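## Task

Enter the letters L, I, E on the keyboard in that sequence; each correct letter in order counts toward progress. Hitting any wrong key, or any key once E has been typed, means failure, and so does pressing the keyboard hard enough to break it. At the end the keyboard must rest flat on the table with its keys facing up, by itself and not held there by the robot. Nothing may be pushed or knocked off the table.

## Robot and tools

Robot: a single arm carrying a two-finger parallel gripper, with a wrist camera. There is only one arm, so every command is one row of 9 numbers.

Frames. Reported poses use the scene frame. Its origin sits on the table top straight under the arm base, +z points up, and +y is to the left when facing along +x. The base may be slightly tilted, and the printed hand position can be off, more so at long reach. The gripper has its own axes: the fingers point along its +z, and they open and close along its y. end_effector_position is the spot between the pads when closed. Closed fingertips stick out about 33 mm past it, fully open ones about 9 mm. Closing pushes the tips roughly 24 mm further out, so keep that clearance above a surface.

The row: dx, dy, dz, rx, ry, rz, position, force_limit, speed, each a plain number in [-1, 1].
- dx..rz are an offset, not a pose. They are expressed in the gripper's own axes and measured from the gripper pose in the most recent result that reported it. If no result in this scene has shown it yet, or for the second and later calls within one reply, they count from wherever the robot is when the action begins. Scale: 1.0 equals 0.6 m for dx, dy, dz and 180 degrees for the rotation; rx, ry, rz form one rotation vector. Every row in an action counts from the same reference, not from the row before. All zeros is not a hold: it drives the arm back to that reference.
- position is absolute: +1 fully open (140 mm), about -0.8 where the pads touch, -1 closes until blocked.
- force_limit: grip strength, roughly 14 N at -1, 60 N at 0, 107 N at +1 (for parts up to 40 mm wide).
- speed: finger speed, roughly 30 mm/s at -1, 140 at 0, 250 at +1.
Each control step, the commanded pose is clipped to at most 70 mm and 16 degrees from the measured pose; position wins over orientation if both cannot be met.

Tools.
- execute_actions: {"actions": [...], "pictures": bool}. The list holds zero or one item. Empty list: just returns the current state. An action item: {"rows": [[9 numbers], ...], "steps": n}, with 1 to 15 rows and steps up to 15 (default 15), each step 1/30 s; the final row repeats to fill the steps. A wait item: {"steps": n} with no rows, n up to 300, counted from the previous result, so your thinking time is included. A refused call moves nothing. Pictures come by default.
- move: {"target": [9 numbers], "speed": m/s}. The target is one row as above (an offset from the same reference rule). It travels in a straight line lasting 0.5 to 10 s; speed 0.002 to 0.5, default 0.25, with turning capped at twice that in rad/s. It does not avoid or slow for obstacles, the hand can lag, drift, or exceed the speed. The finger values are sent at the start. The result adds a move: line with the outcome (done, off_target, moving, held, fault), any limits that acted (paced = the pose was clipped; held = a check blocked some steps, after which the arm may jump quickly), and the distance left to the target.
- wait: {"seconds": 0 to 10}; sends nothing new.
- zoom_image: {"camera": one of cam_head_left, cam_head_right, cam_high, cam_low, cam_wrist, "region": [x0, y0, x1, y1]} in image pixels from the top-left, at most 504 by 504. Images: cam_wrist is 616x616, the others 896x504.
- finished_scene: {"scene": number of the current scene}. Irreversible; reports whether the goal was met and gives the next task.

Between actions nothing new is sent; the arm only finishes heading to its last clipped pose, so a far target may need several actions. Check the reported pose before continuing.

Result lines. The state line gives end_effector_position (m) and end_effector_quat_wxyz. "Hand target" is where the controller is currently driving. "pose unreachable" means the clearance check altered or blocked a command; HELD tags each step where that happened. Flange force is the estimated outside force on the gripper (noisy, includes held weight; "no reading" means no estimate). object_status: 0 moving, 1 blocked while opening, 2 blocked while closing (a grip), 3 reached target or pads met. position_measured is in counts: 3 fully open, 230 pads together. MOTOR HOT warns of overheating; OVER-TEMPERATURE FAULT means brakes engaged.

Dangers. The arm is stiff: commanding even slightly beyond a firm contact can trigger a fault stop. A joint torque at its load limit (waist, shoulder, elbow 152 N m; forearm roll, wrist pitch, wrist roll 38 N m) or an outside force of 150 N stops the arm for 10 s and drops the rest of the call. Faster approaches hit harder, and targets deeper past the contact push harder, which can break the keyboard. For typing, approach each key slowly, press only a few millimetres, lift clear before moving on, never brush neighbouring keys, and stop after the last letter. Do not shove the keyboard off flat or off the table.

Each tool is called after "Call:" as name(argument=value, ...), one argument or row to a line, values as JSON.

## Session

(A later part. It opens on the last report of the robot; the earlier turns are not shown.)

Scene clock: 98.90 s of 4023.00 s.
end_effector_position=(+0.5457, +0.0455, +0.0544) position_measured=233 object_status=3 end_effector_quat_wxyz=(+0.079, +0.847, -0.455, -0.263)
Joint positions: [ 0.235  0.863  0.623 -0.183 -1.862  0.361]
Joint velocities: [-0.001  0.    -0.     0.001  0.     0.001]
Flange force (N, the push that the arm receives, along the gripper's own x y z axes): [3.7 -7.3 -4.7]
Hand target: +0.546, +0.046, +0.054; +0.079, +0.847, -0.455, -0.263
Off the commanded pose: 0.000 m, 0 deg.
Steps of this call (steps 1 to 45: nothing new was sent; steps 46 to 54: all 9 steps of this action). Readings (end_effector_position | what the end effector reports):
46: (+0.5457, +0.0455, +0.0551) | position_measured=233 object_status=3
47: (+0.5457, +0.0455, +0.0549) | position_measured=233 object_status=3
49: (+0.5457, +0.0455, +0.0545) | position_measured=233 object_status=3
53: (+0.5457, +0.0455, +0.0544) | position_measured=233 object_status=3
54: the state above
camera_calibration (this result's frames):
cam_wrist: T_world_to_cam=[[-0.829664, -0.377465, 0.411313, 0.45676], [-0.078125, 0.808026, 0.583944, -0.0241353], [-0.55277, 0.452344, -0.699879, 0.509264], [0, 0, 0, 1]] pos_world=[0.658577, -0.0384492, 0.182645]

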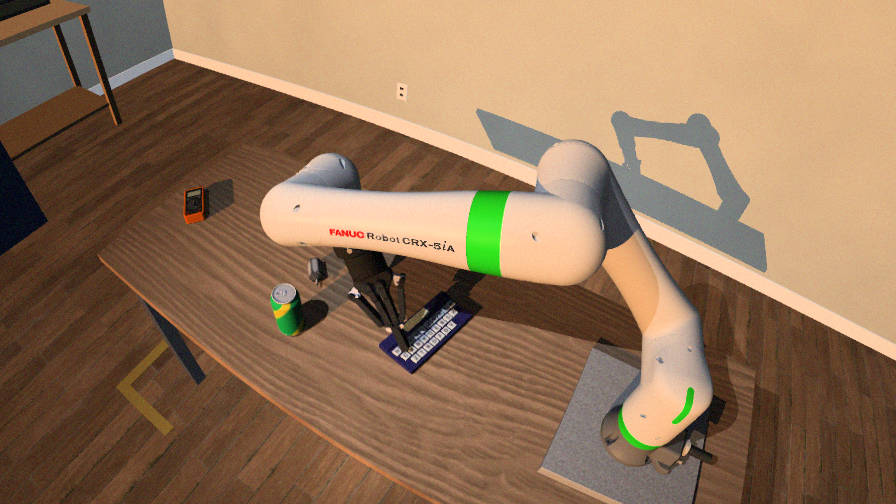

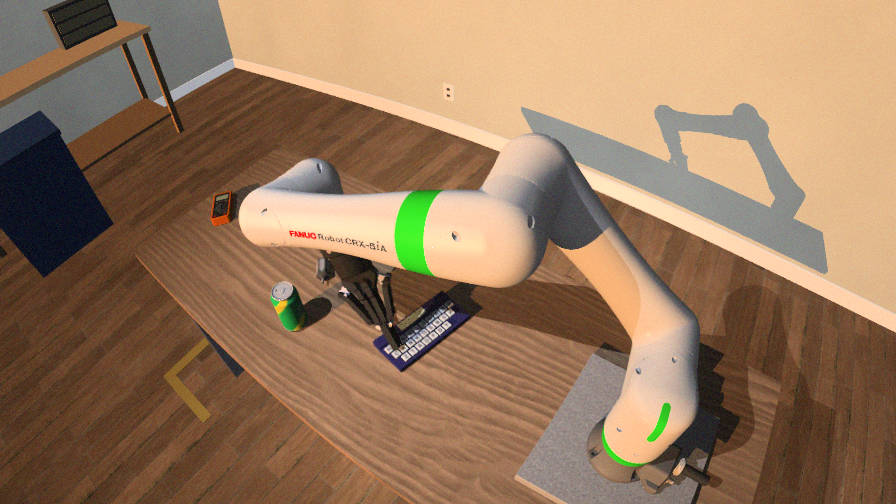

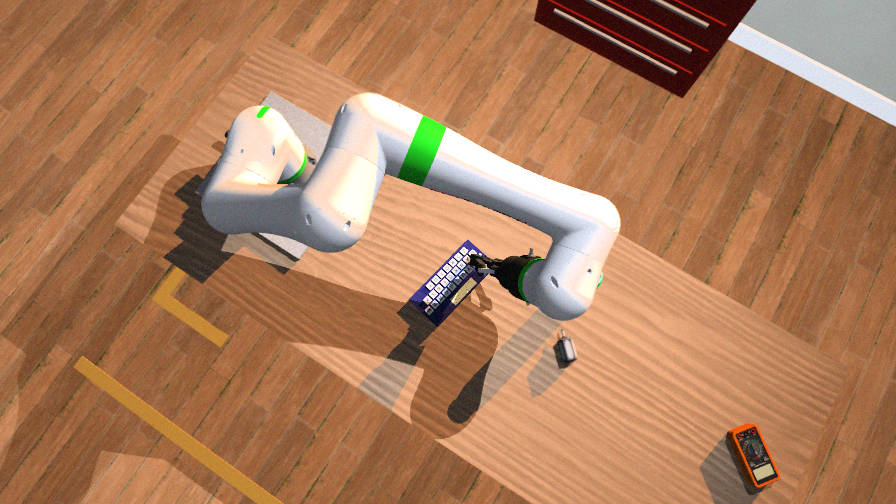

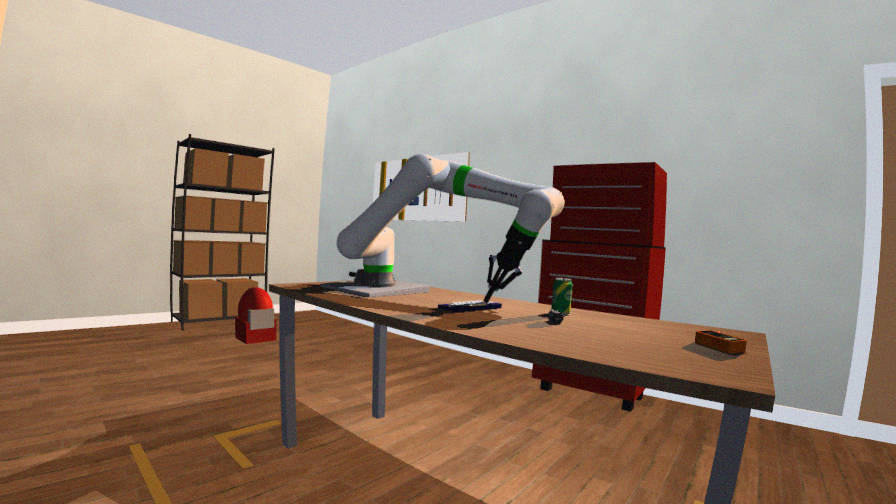

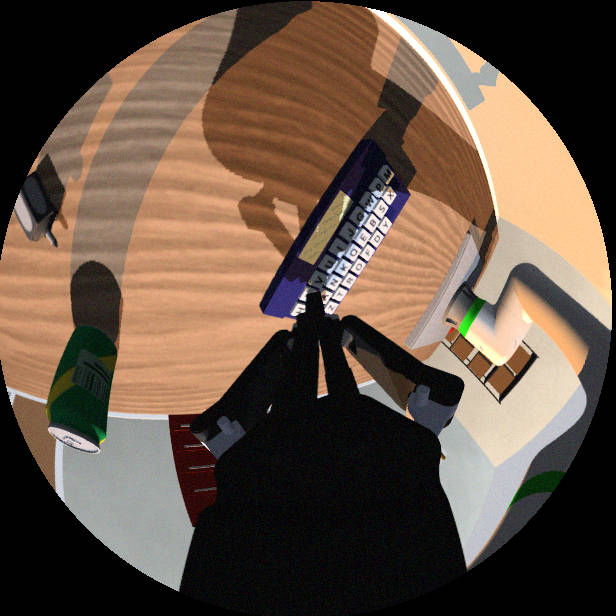

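Display still empty, no vertical force. Another 0.7 mm.

Call:
execute_actions(
  actions=[
    {"rows": [[0.00015,-0.00015,0.00033,0,0,0,-1,0,0],[0.00029,-0.00029,0.00066,0,0,0,-1,0,0],[0.00043,-0.00044,0.00099,0,0,0,-1,0,0]], "steps": 9},
  ],
)

Call:
zoom_image(
  camera="cam_wrist",
  region=[270, 180, 370, 330],
)

Scene clock: 100.40 s of 4023.00 s.
end_effector_position=(+0.5457, +0.0455, +0.0537) position_measured=233 object_status=3 end_effector_quat_wxyz=(+0.079, +0.847, -0.455, -0.263)
Joint positions: [ 0.235  0.864  0.622 -0.183 -1.861  0.361]
Joint velocities: [-0.001 -0.001 -0.    -0.     0.    -0.001]
Flange force (N, the push that the arm receives, along the gripper's own x y z axes): [5.3 -10.2 -6.7]
Hand target: +0.546, +0.046, +0.054; +0.079, +0.847, -0.455, -0.263
Off the commanded pose: 0.000 m, 0 deg.
Steps of this call (steps 1 to 36: nothing new was sent; steps 37 to 45: all 9 steps of this action). Readings (end_effector_position | what the end effector reports):
37: (+0.5457, +0.0455, +0.0544) | position_measured=233 object_status=3
38: (+0.5457, +0.0456, +0.0543) | position_measured=233 object_status=3
40: (+0.5457, +0.0456, +0.0538) | position_measured=233 object_status=3
44: (+0.5457, +0.0455, +0.0537) | position_measured=233 object_status=3
45: the state above
camera_calibration (this result's frames):
cam_wrist: T_world_to_cam=[[-0.829673, -0.377465, 0.411294, 0.457055], [-0.0781332, 0.808021, 0.583949, -0.0237324], [-0.552755, 0.452351, -0.699886, 0.508774], [0, 0, 0, 1]] pos_world=[0.658579, -0.038446, 0.181958]

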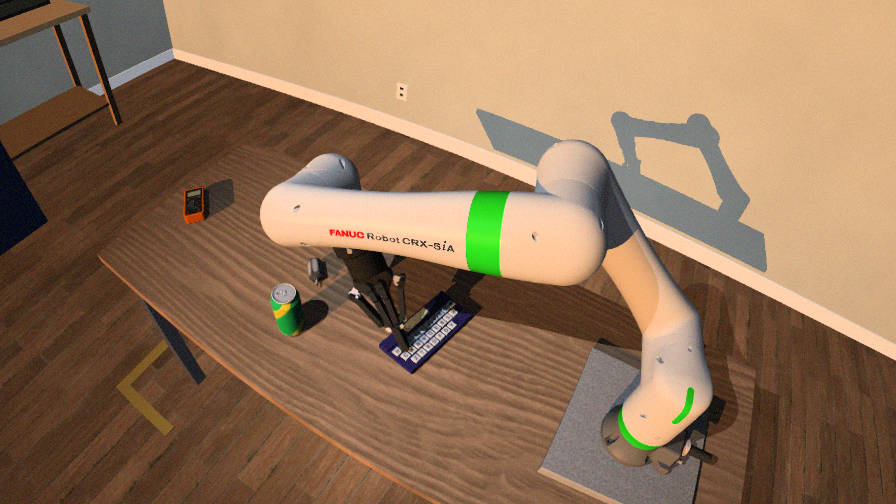

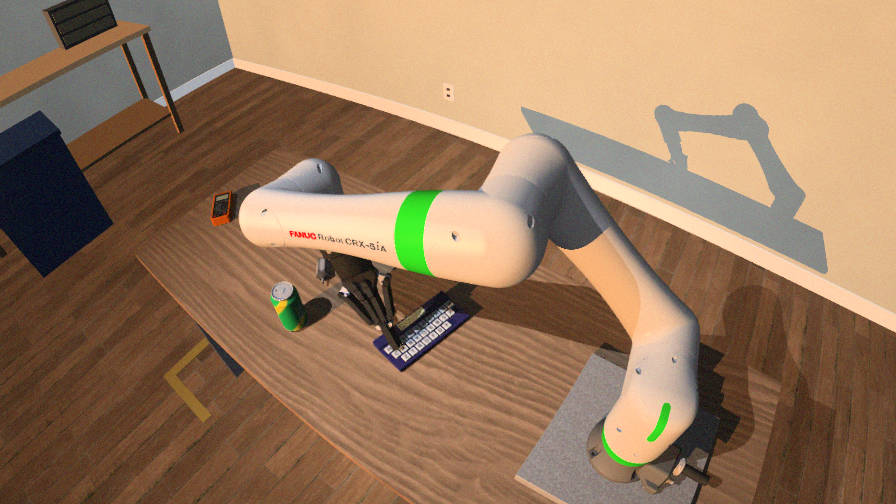

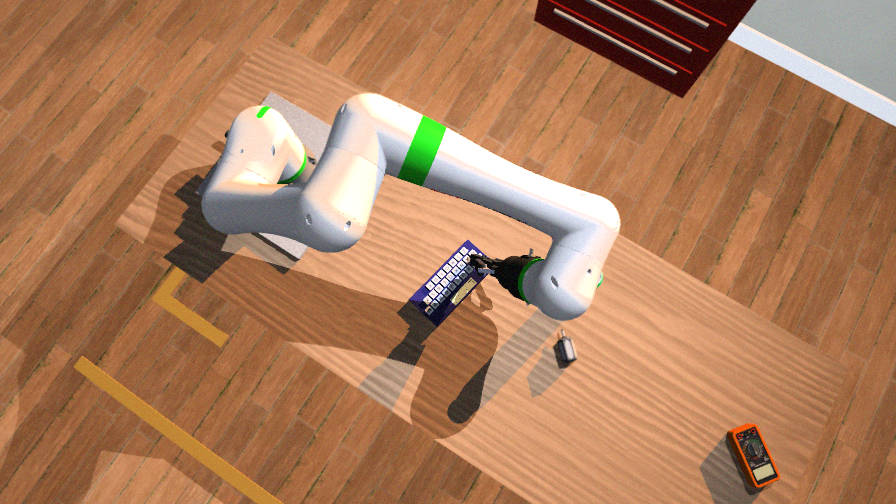

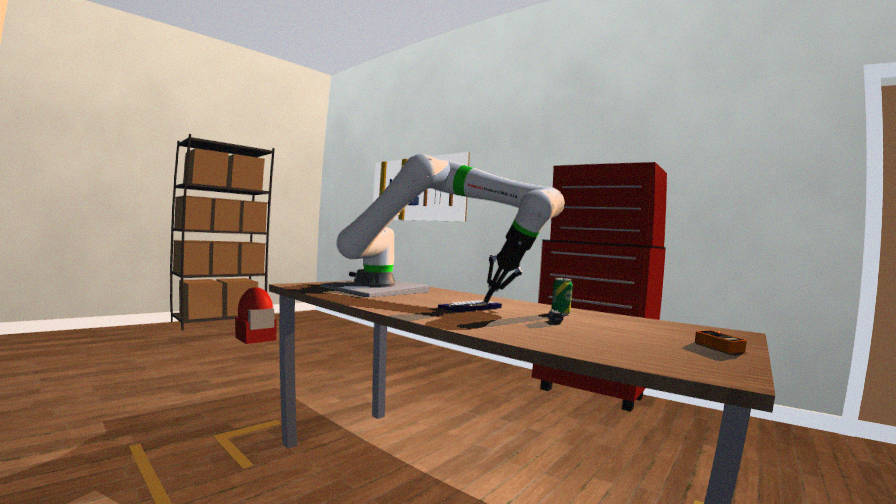

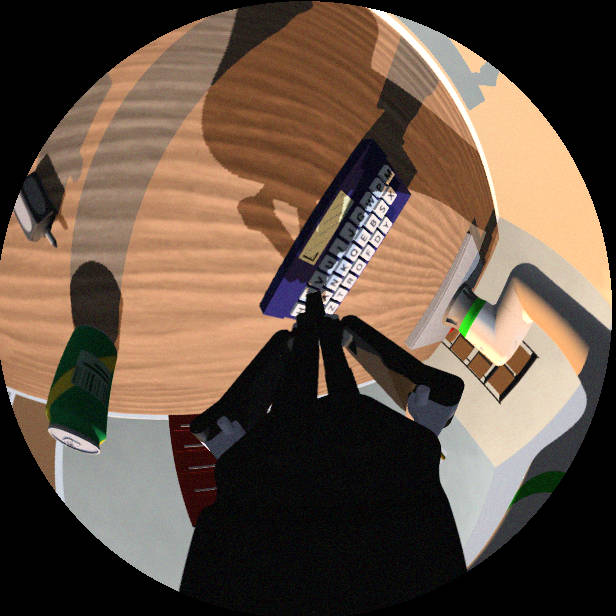

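Region (270, 180, 370, 330) of cam_wrist's 616x616 image, scaled by 3.360, with more detail than that image has.

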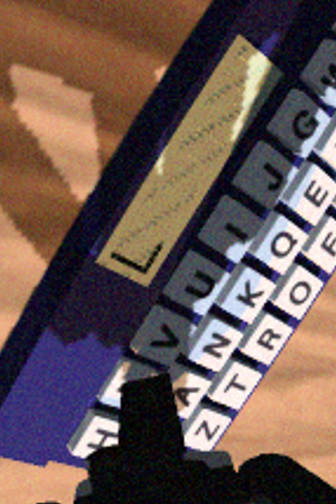

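Call:
execute_actions(
  actions=[
    {"rows": [[-0.00124,0.00125,-0.00283,0,0,0,-1,0,0],[-0.00248,0.0025,-0.00566,0,0,0,-1,0,0],[-0.00373,0.00375,-0.00849,0,0,0,-1,0,0],[-0.00497,0.005,-0.01132,0,0,0,-1,0,0]], "steps": 10},
  ],
)

Call:
zoom_image(
  camera="cam_wrist",
  region=[270, 200, 390, 320],
)

Scene clock: 102.23 s of 4023.00 s.
end_effector_position=(+0.5457, +0.0453, +0.0617) position_measured=233 object_status=3 end_effector_quat_wxyz=(+0.079, +0.847, -0.456, -0.263)
Joint positions: [ 0.235  0.857  0.63  -0.184 -1.875  0.358]
Joint velocities: [ 0.003  0.001  0.001 -0.001 -0.001 -0.002]
Flange force (N, the push that the arm receives, along the gripper's own x y z axes): [5.3 -10.9 -4.8]
Hand target: +0.546, +0.046, +0.062; +0.079, +0.847, -0.455, -0.263
Off the commanded pose: 0.000 m, 0 deg.
Steps of this call (steps 1 to 45: nothing new was sent; steps 46 to 55: all 10 steps of this action). Readings (end_effector_position | what the end effector reports):
46: (+0.5457, +0.0455, +0.0538) | position_measured=233 object_status=3
47: (+0.5456, +0.0454, +0.0547) | position_measured=233 object_status=3
49: (+0.5458, +0.0452, +0.0588) | position_measured=233 object_status=3
53: (+0.5458, +0.0451, +0.0617) | position_measured=233 object_status=3
55: the state above
camera_calibration (this result's frames):
cam_wrist: T_world_to_cam=[[-0.829767, -0.377131, 0.411411, 0.453724], [-0.0778713, 0.808172, 0.583776, -0.0282815], [-0.552651, 0.452361, -0.699962, 0.514409], [0, 0, 0, 1]] pos_world=[0.658571, -0.0387284, 0.18991]

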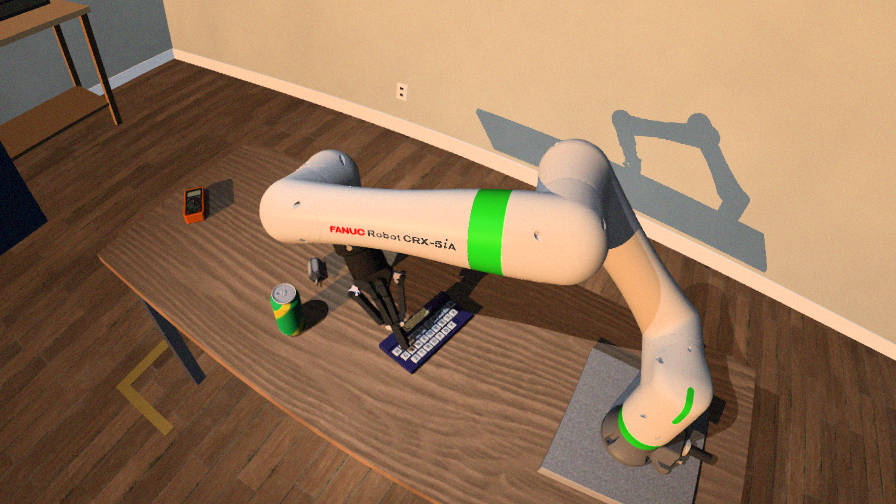

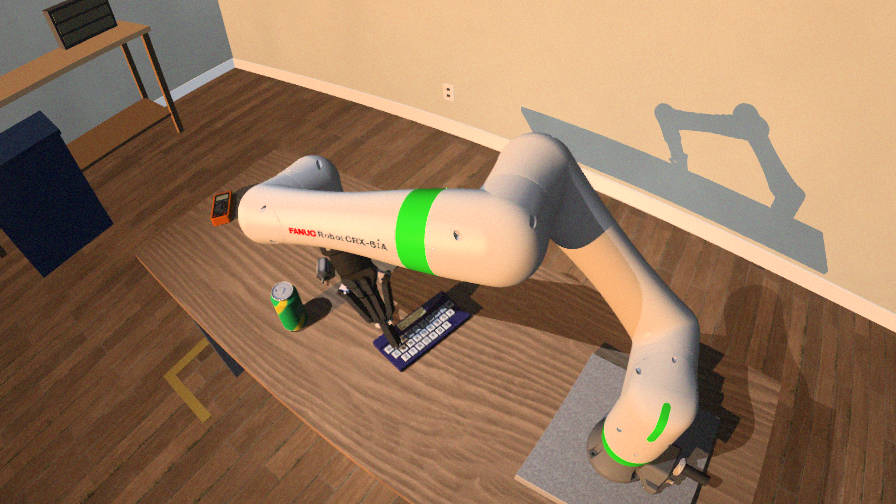

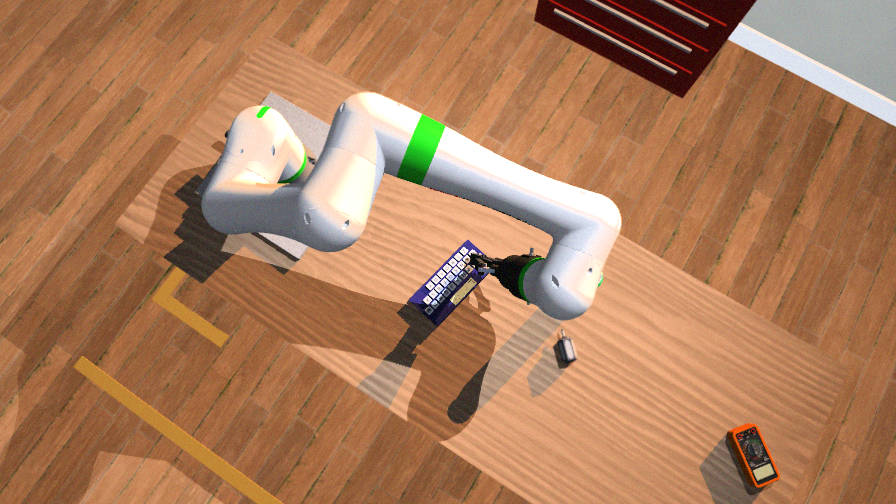

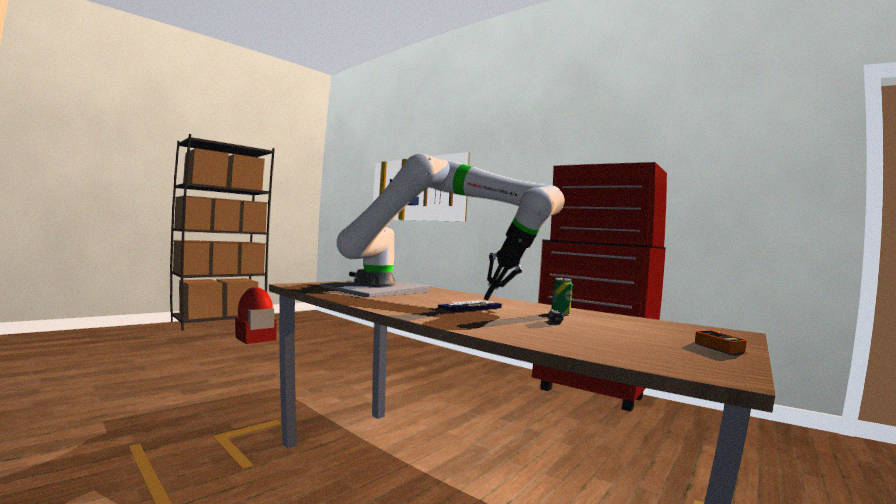

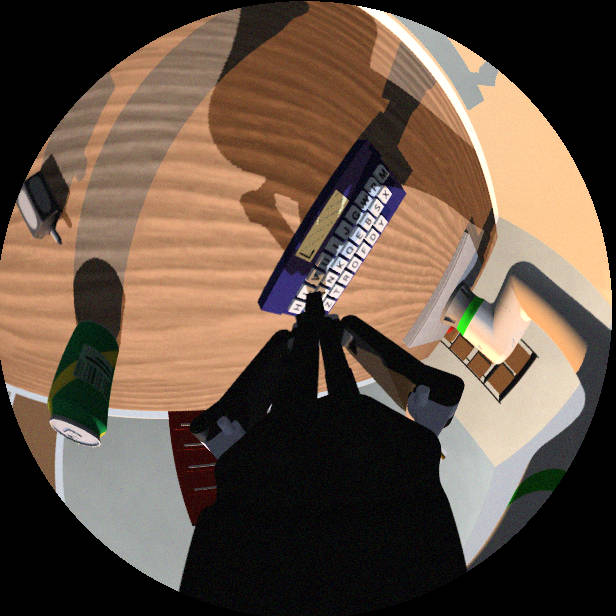

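Region (270, 200, 390, 320) of cam_wrist's 616x616 image, scaled by 4.200, with more detail than that image has.

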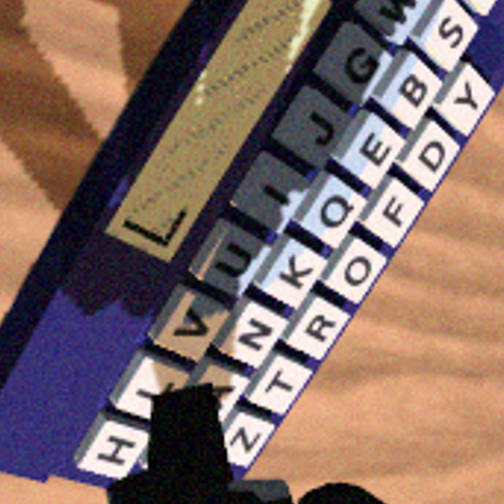

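Call:
move(
  target=[0.07387, 0.07035, -0.00137, 0, 0, 0, -1, 0, 0],
  speed=0.1,
)

Call:
zoom_image(
  camera="cam_wrist",
  region=[260, 240, 360, 340],
)

Scene clock: 106.77 s of 4023.00 s.
end_effector_position=(+0.5351, -0.0150, +0.0617) position_measured=233 object_status=3 end_effector_quat_wxyz=(+0.080, +0.847, -0.456, -0.263)
Joint positions: [ 0.156  0.827  0.572 -0.14  -1.86   0.441]
Joint velocities: [ 0.001 -0.    -0.     0.002 -0.    -0.001]
Flange force (N, the push that the arm receives, along the gripper's own x y z axes): [5.0 -10.4 -7.0]
Hand target: +0.535, -0.015, +0.062; +0.080, +0.847, -0.456, -0.263
Off the commanded pose: 0.000 m, 0 deg.
After step 90, 0.63 s passed at rest.
move: done
camera_calibration (this result's frames):
cam_wrist: T_world_to_cam=[[-0.829868, -0.376954, 0.41137, 0.42223], [-0.0778373, 0.808278, 0.583633, 0.0195666], [-0.552504, 0.452318, -0.700105, 0.535794], [0, 0, 0, 1]] pos_world=[0.647946, -0.0990036, 0.19]

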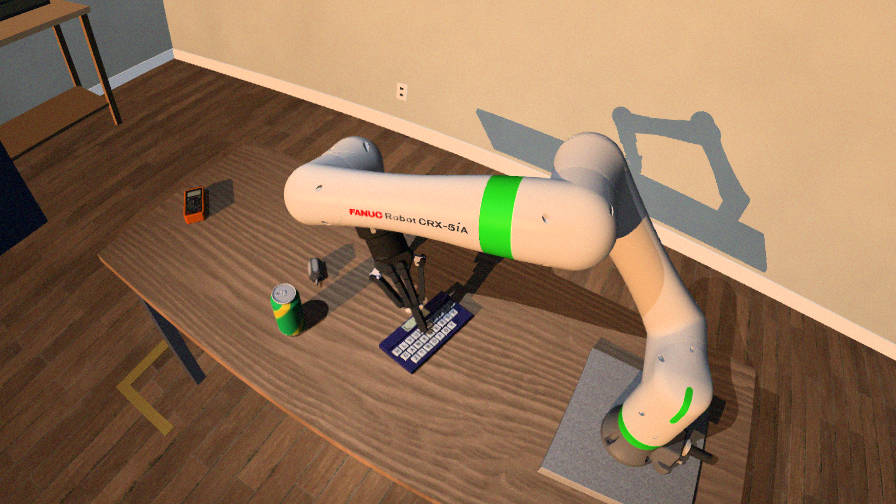

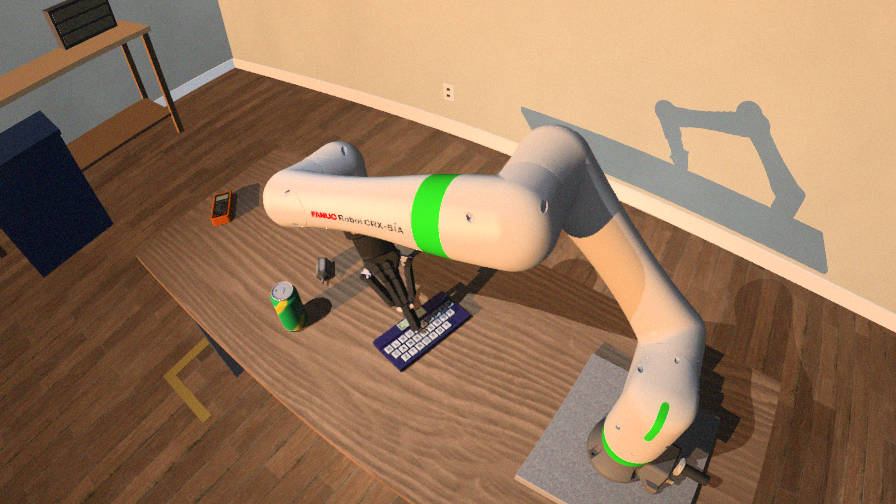

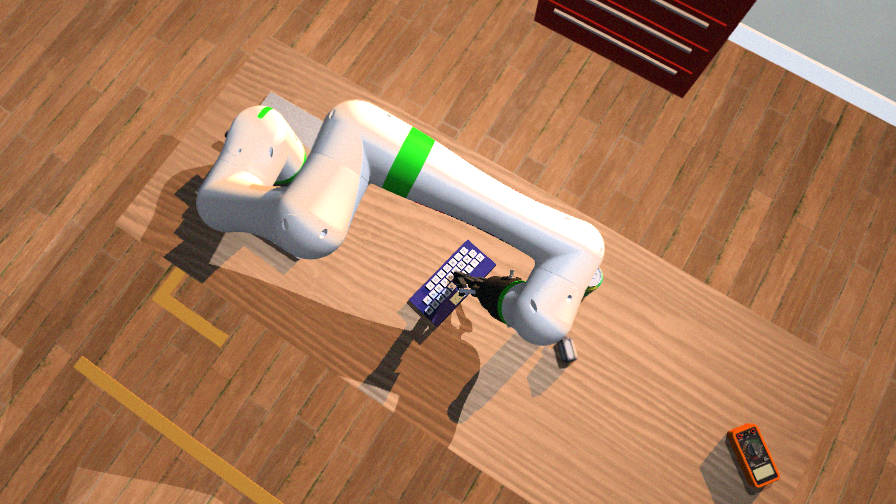

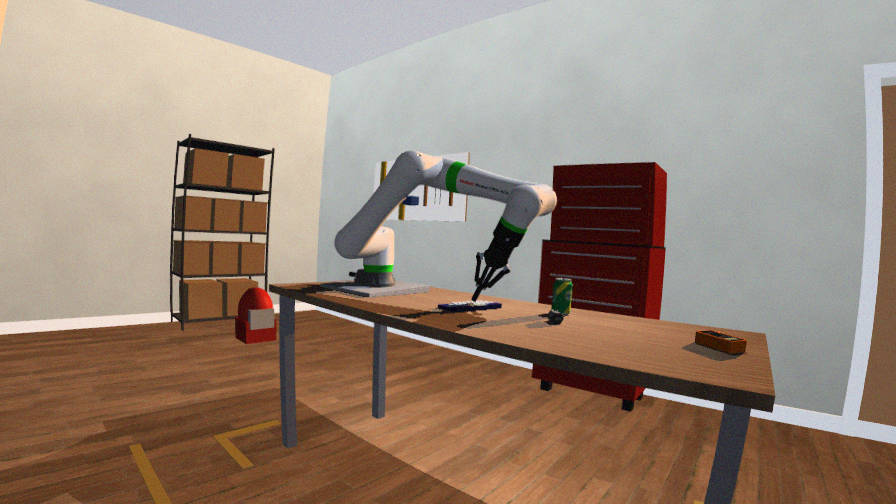

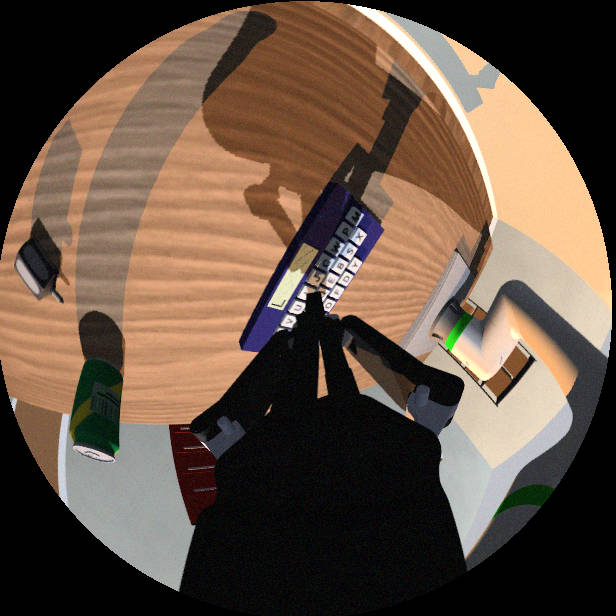

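Region (260, 240, 360, 340) of cam_wrist's 616x616 image, scaled by 5.040, with more detail than that image has.

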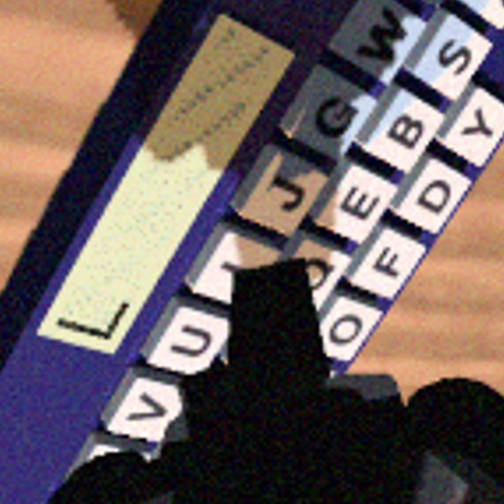

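Call:
execute_actions(
  actions=[
    {"rows": [[0.00093,-0.00094,0.00212,0,0,0,-1,0,0],[0.00186,-0.00188,0.00425,0,0,0,-1,0,0],[0.0028,-0.00281,0.00637,0,0,0,-1,0,0],[0.00323,-0.00325,0.00736,0,0,0,-1,0,0],[0.00354,-0.00356,0.00807,0,0,0,-1,0,0],[0.00379,-0.00381,0.00863,0,0,0,-1,0,0],[0.00397,-0.004,0.00906,0,0,0,-1,0,0],[0.00416,-0.00419,0.00948,0,0,0,-1,0,0],[0.00428,-0.00431,0.00976,0,0,0,-1,0,0]], "steps": 14},
  ],
)

Call:
zoom_image(
  camera="cam_wrist",
  region=[260, 240, 360, 340],
)

Scene clock: 110.77 s of 4023.00 s.
end_effector_position=(+0.5351, -0.0150, +0.0549) position_measured=233 object_status=3 end_effector_quat_wxyz=(+0.080, +0.847, -0.456, -0.263)
Joint positions: [ 0.156  0.833  0.565 -0.14  -1.847  0.444]
Joint velocities: [ 0.001  0.001 -0.    -0.001  0.001 -0.   ]
Flange force (N, the push that the arm receives, along the gripper's own x y z axes): [4.8 -9.6 -6.3]
Hand target: +0.535, -0.015, +0.055; +0.080, +0.847, -0.456, -0.263
Off the commanded pose: 0.000 m, 0 deg.
Steps of this call (steps 1 to 90: nothing new was sent; then 0.53 s passed at rest; steps 91 to 104: all 14 steps of this action). Readings (end_effector_position | what the end effector reports):
91: (+0.5351, -0.0150, +0.0616) | position_measured=233 object_status=3
92: (+0.5352, -0.0150, +0.0609) | position_measured=233 object_status=3
94: (+0.5352, -0.0150, +0.0580) | position_measured=233 object_status=3
98: (+0.5352, -0.0150, +0.0555) | position_measured=233 object_status=3
104: the state above
camera_calibration (this result's frames):
cam_wrist: T_world_to_cam=[[-0.829887, -0.376936, 0.411348, 0.425082], [-0.0778393, 0.808283, 0.583626, 0.0235898], [-0.552475, 0.452324, -0.700124, 0.530974], [0, 0, 0, 1]] pos_world=[0.647956, -0.099011, 0.183123]

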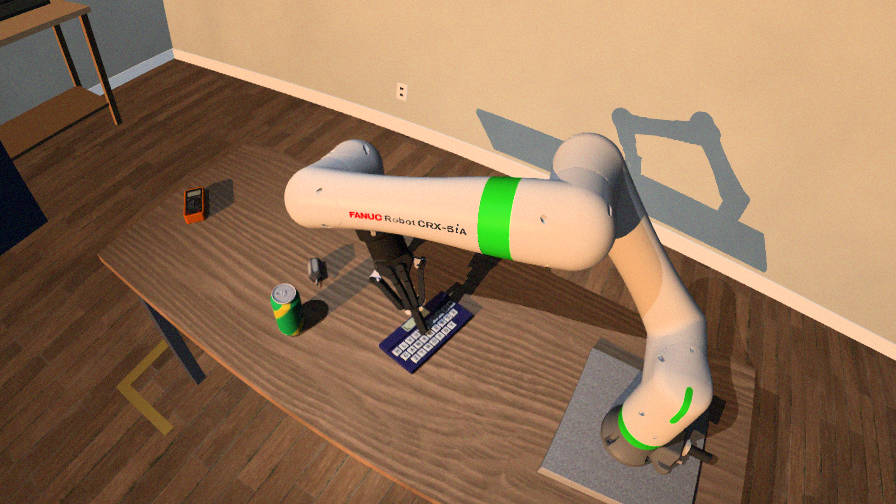

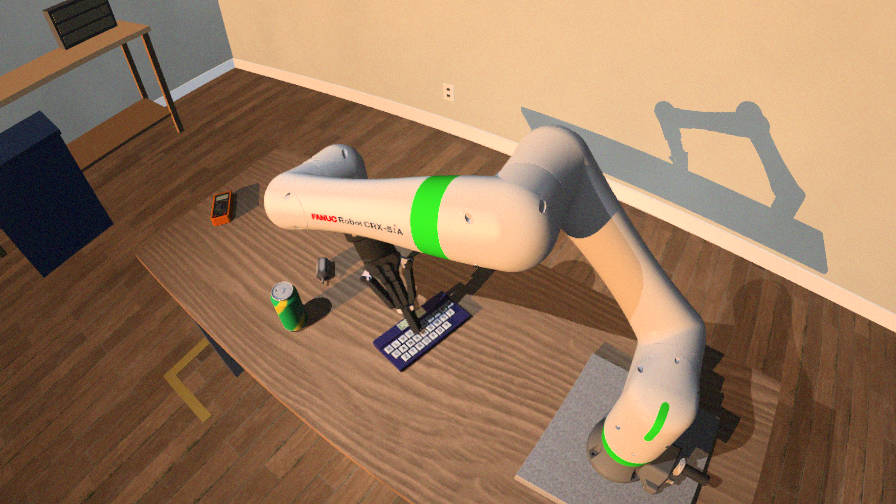

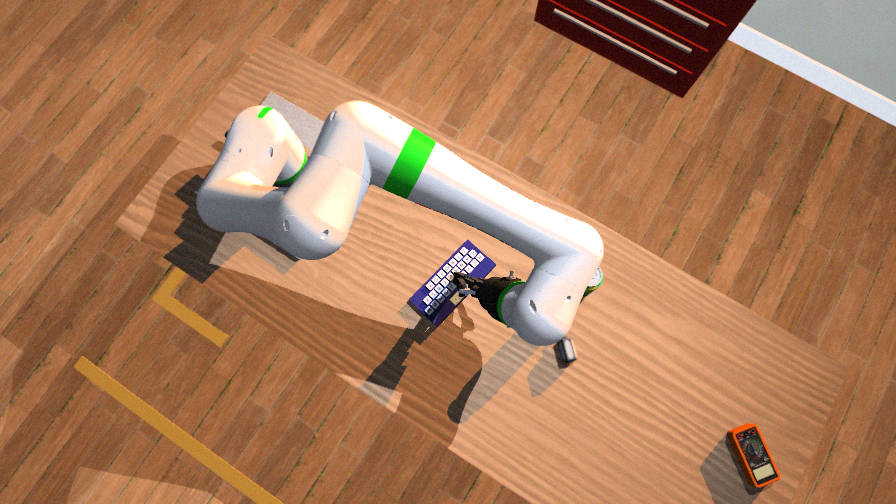

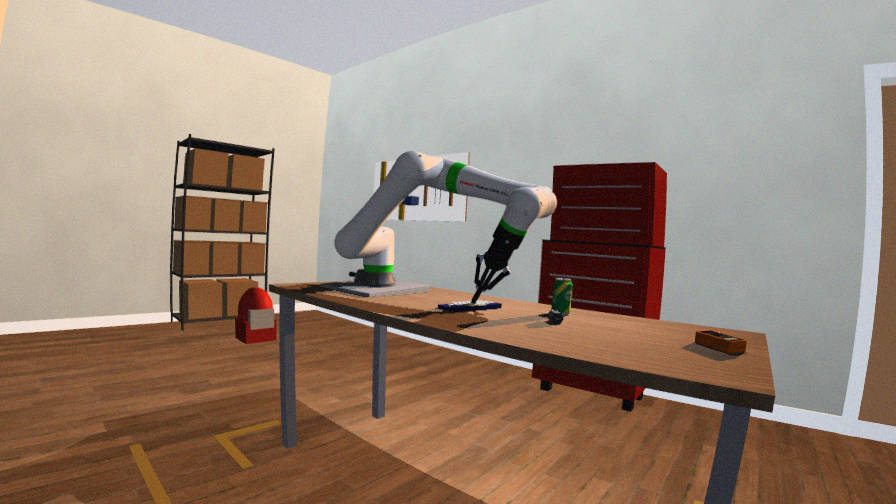

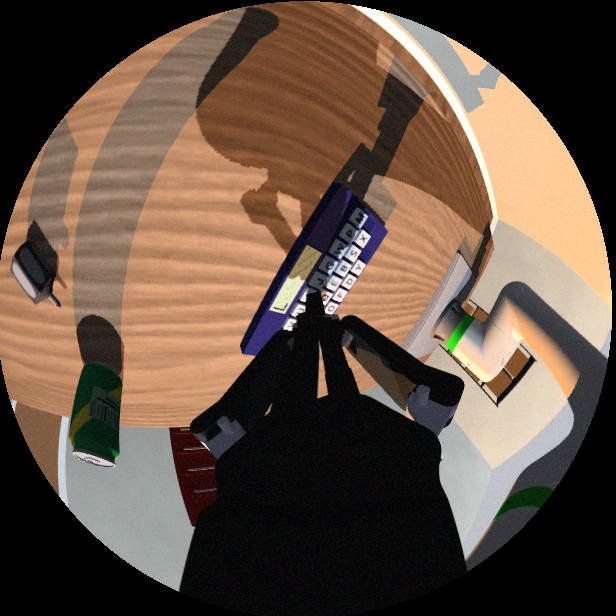

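Region (260, 240, 360, 340) of cam_wrist's 616x616 image, scaled by 5.040, with more detail than that image has.

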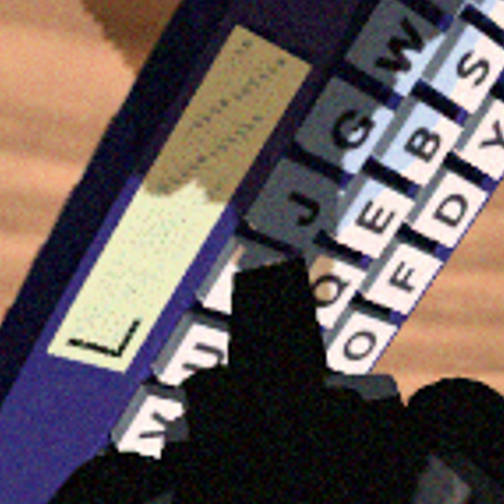

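Corner is on I, not yet registered. Down 1 mm more.

Call:
execute_actions(
  actions=[
    {"rows": [[0.00021,-0.00021,0.00047,0,0,0,-1,0,0],[0.00041,-0.00042,0.00094,0,0,0,-1,0,0],[0.00062,-0.00062,0.00142,0,0,0,-1,0,0]], "steps": 9},
  ],
)

Call:
zoom_image(
  camera="cam_wrist",
  region=[260, 240, 360, 340],
)

Scene clock: 112.60 s of 4023.00 s.
end_effector_position=(+0.5351, -0.0150, +0.0538) position_measured=233 object_status=3 end_effector_quat_wxyz=(+0.080, +0.847, -0.456, -0.263)
Joint positions: [ 0.156  0.834  0.564 -0.14  -1.845  0.444]
Joint velocities: [-0.001 -0.    -0.    -0.001  0.001  0.001]
Flange force (N, the push that the arm receives, along the gripper's own x y z axes): [6.6 -9.9 -6.1]
Hand target: +0.535, -0.015, +0.054; +0.080, +0.847, -0.456, -0.263
Off the commanded pose: 0.000 m, 0 deg.
Steps of this call (steps 1 to 46: nothing new was sent; steps 47 to 55: all 9 steps of this action). Readings (end_effector_position | what the end effector reports):
47: (+0.5351, -0.0150, +0.0548) | position_measured=233 object_status=3
48: (+0.5352, -0.0150, +0.0546) | position_measured=233 object_status=3
50: (+0.5351, -0.0150, +0.0539) | position_measured=233 object_status=3
54: (+0.5351, -0.0150, +0.0538) | position_measured=233 object_status=3
55: the state above
camera_calibration (this result's frames):
cam_wrist: T_world_to_cam=[[-0.829881, -0.376935, 0.41136, 0.425491], [-0.0778245, 0.808279, 0.583634, 0.0241691], [-0.552485, 0.452333, -0.70011, 0.530267], [0, 0, 0, 1]] pos_world=[0.647953, -0.0990106, 0.18211]

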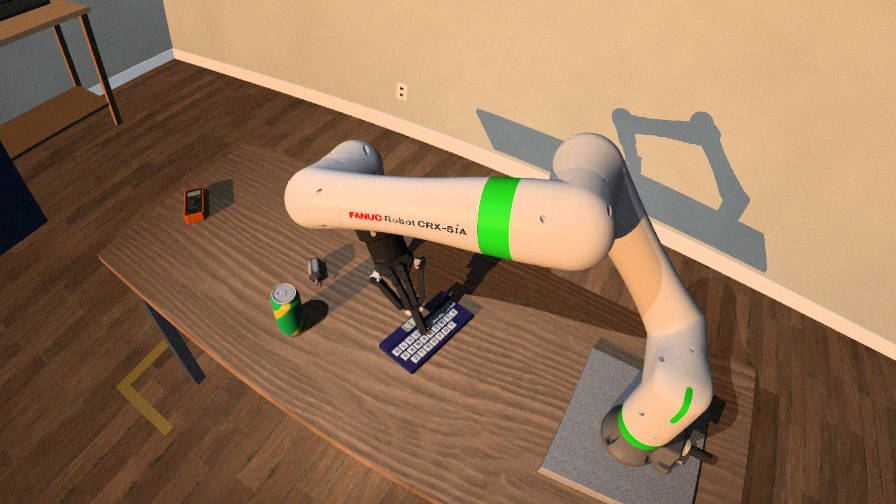

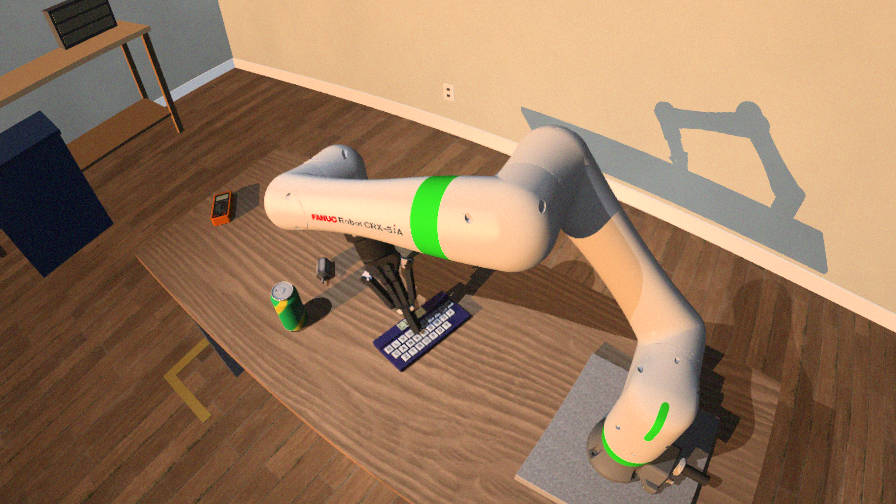

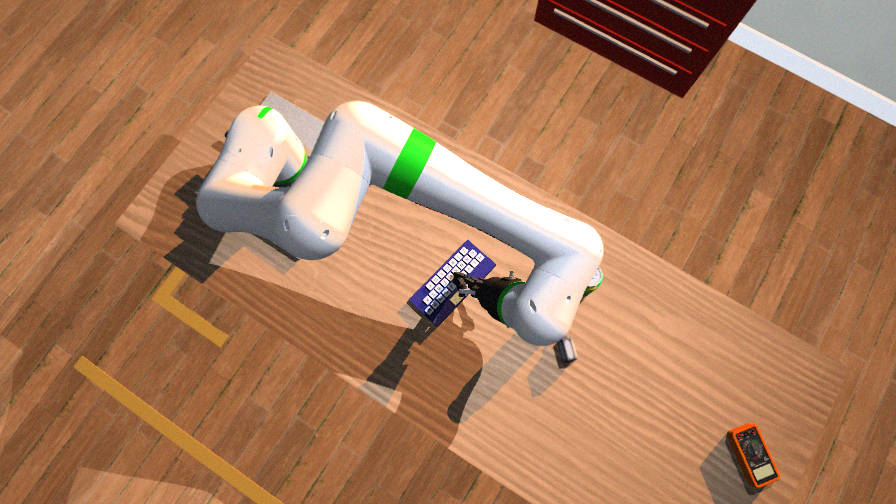

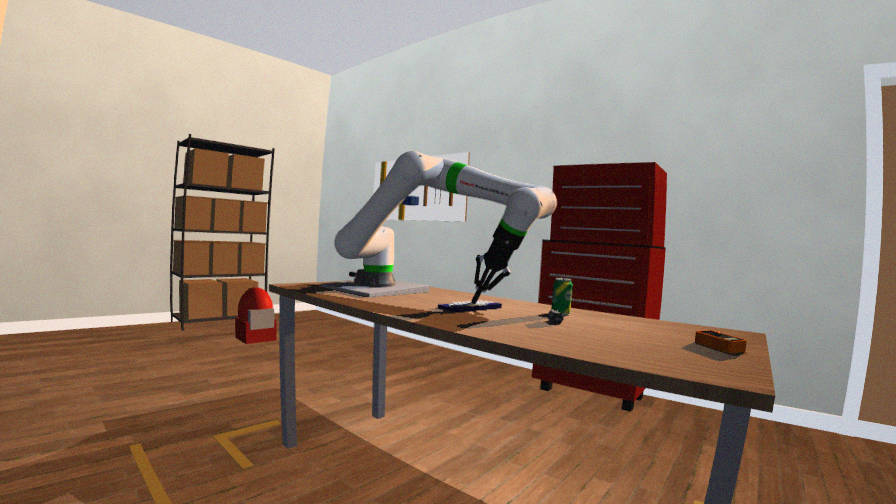

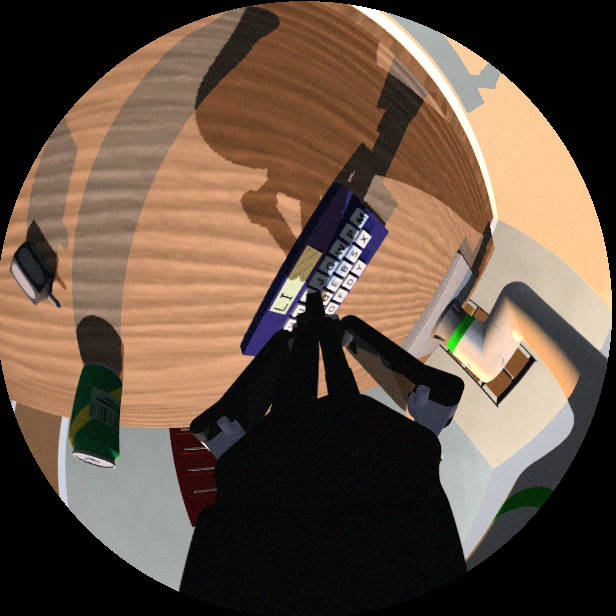

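Region (260, 240, 360, 340) of cam_wrist's 616x616 image, scaled by 5.040, with more detail than that image has.

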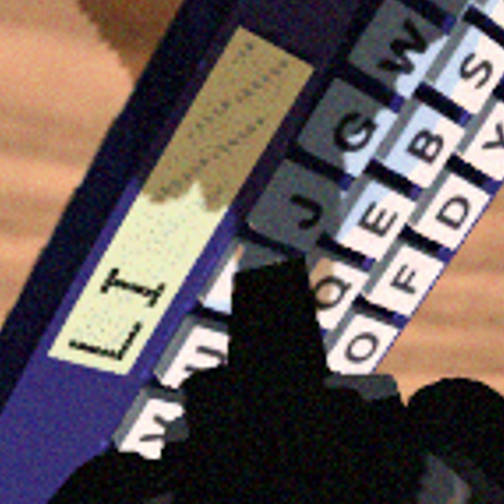

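"LI" registered. Lifting straight up 8 mm.

Call:
execute_actions(
  actions=[
    {"rows": [[-0.00124,0.00125,-0.00283,0,0,0,-1,0,0],[-0.00248,0.0025,-0.00566,0,0,0,-1,0,0],[-0.00373,0.00375,-0.00849,0,0,0,-1,0,0],[-0.00497,0.005,-0.01132,0,0,0,-1,0,0]], "steps": 10},
  ],
  pictures=false,
)

Scene clock: 113.97 s of 4023.00 s.
end_effector_position=(+0.5351, -0.0153, +0.0618) position_measured=233 object_status=3 end_effector_quat_wxyz=(+0.080, +0.847, -0.456, -0.263)
Joint positions: [ 0.156  0.827  0.572 -0.14  -1.86   0.441]
Joint velocities: [ 0.004 -0.001  0.001 -0.004 -0.001 -0.001]
Flange force (N, the push that the arm receives, along the gripper's own x y z axes): [9.1 -15.0 -10.3]
Hand target: +0.535, -0.015, +0.062; +0.080, +0.847, -0.456, -0.263
Off the commanded pose: 0.000 m, 0 deg.
Steps of this call (steps 1 to 31: nothing new was sent; steps 32 to 41: all 10 steps of this action). Readings (end_effector_position | what the end effector reports):
32: (+0.5351, -0.0150, +0.0539) | position_measured=233 object_status=3
33: (+0.5350, -0.0151, +0.0549) | position_measured=233 object_status=3
35: (+0.5352, -0.0154, +0.0590) | position_measured=233 object_status=3
39: (+0.5352, -0.0155, +0.0618) | position_measured=233 object_status=3
41: the state above


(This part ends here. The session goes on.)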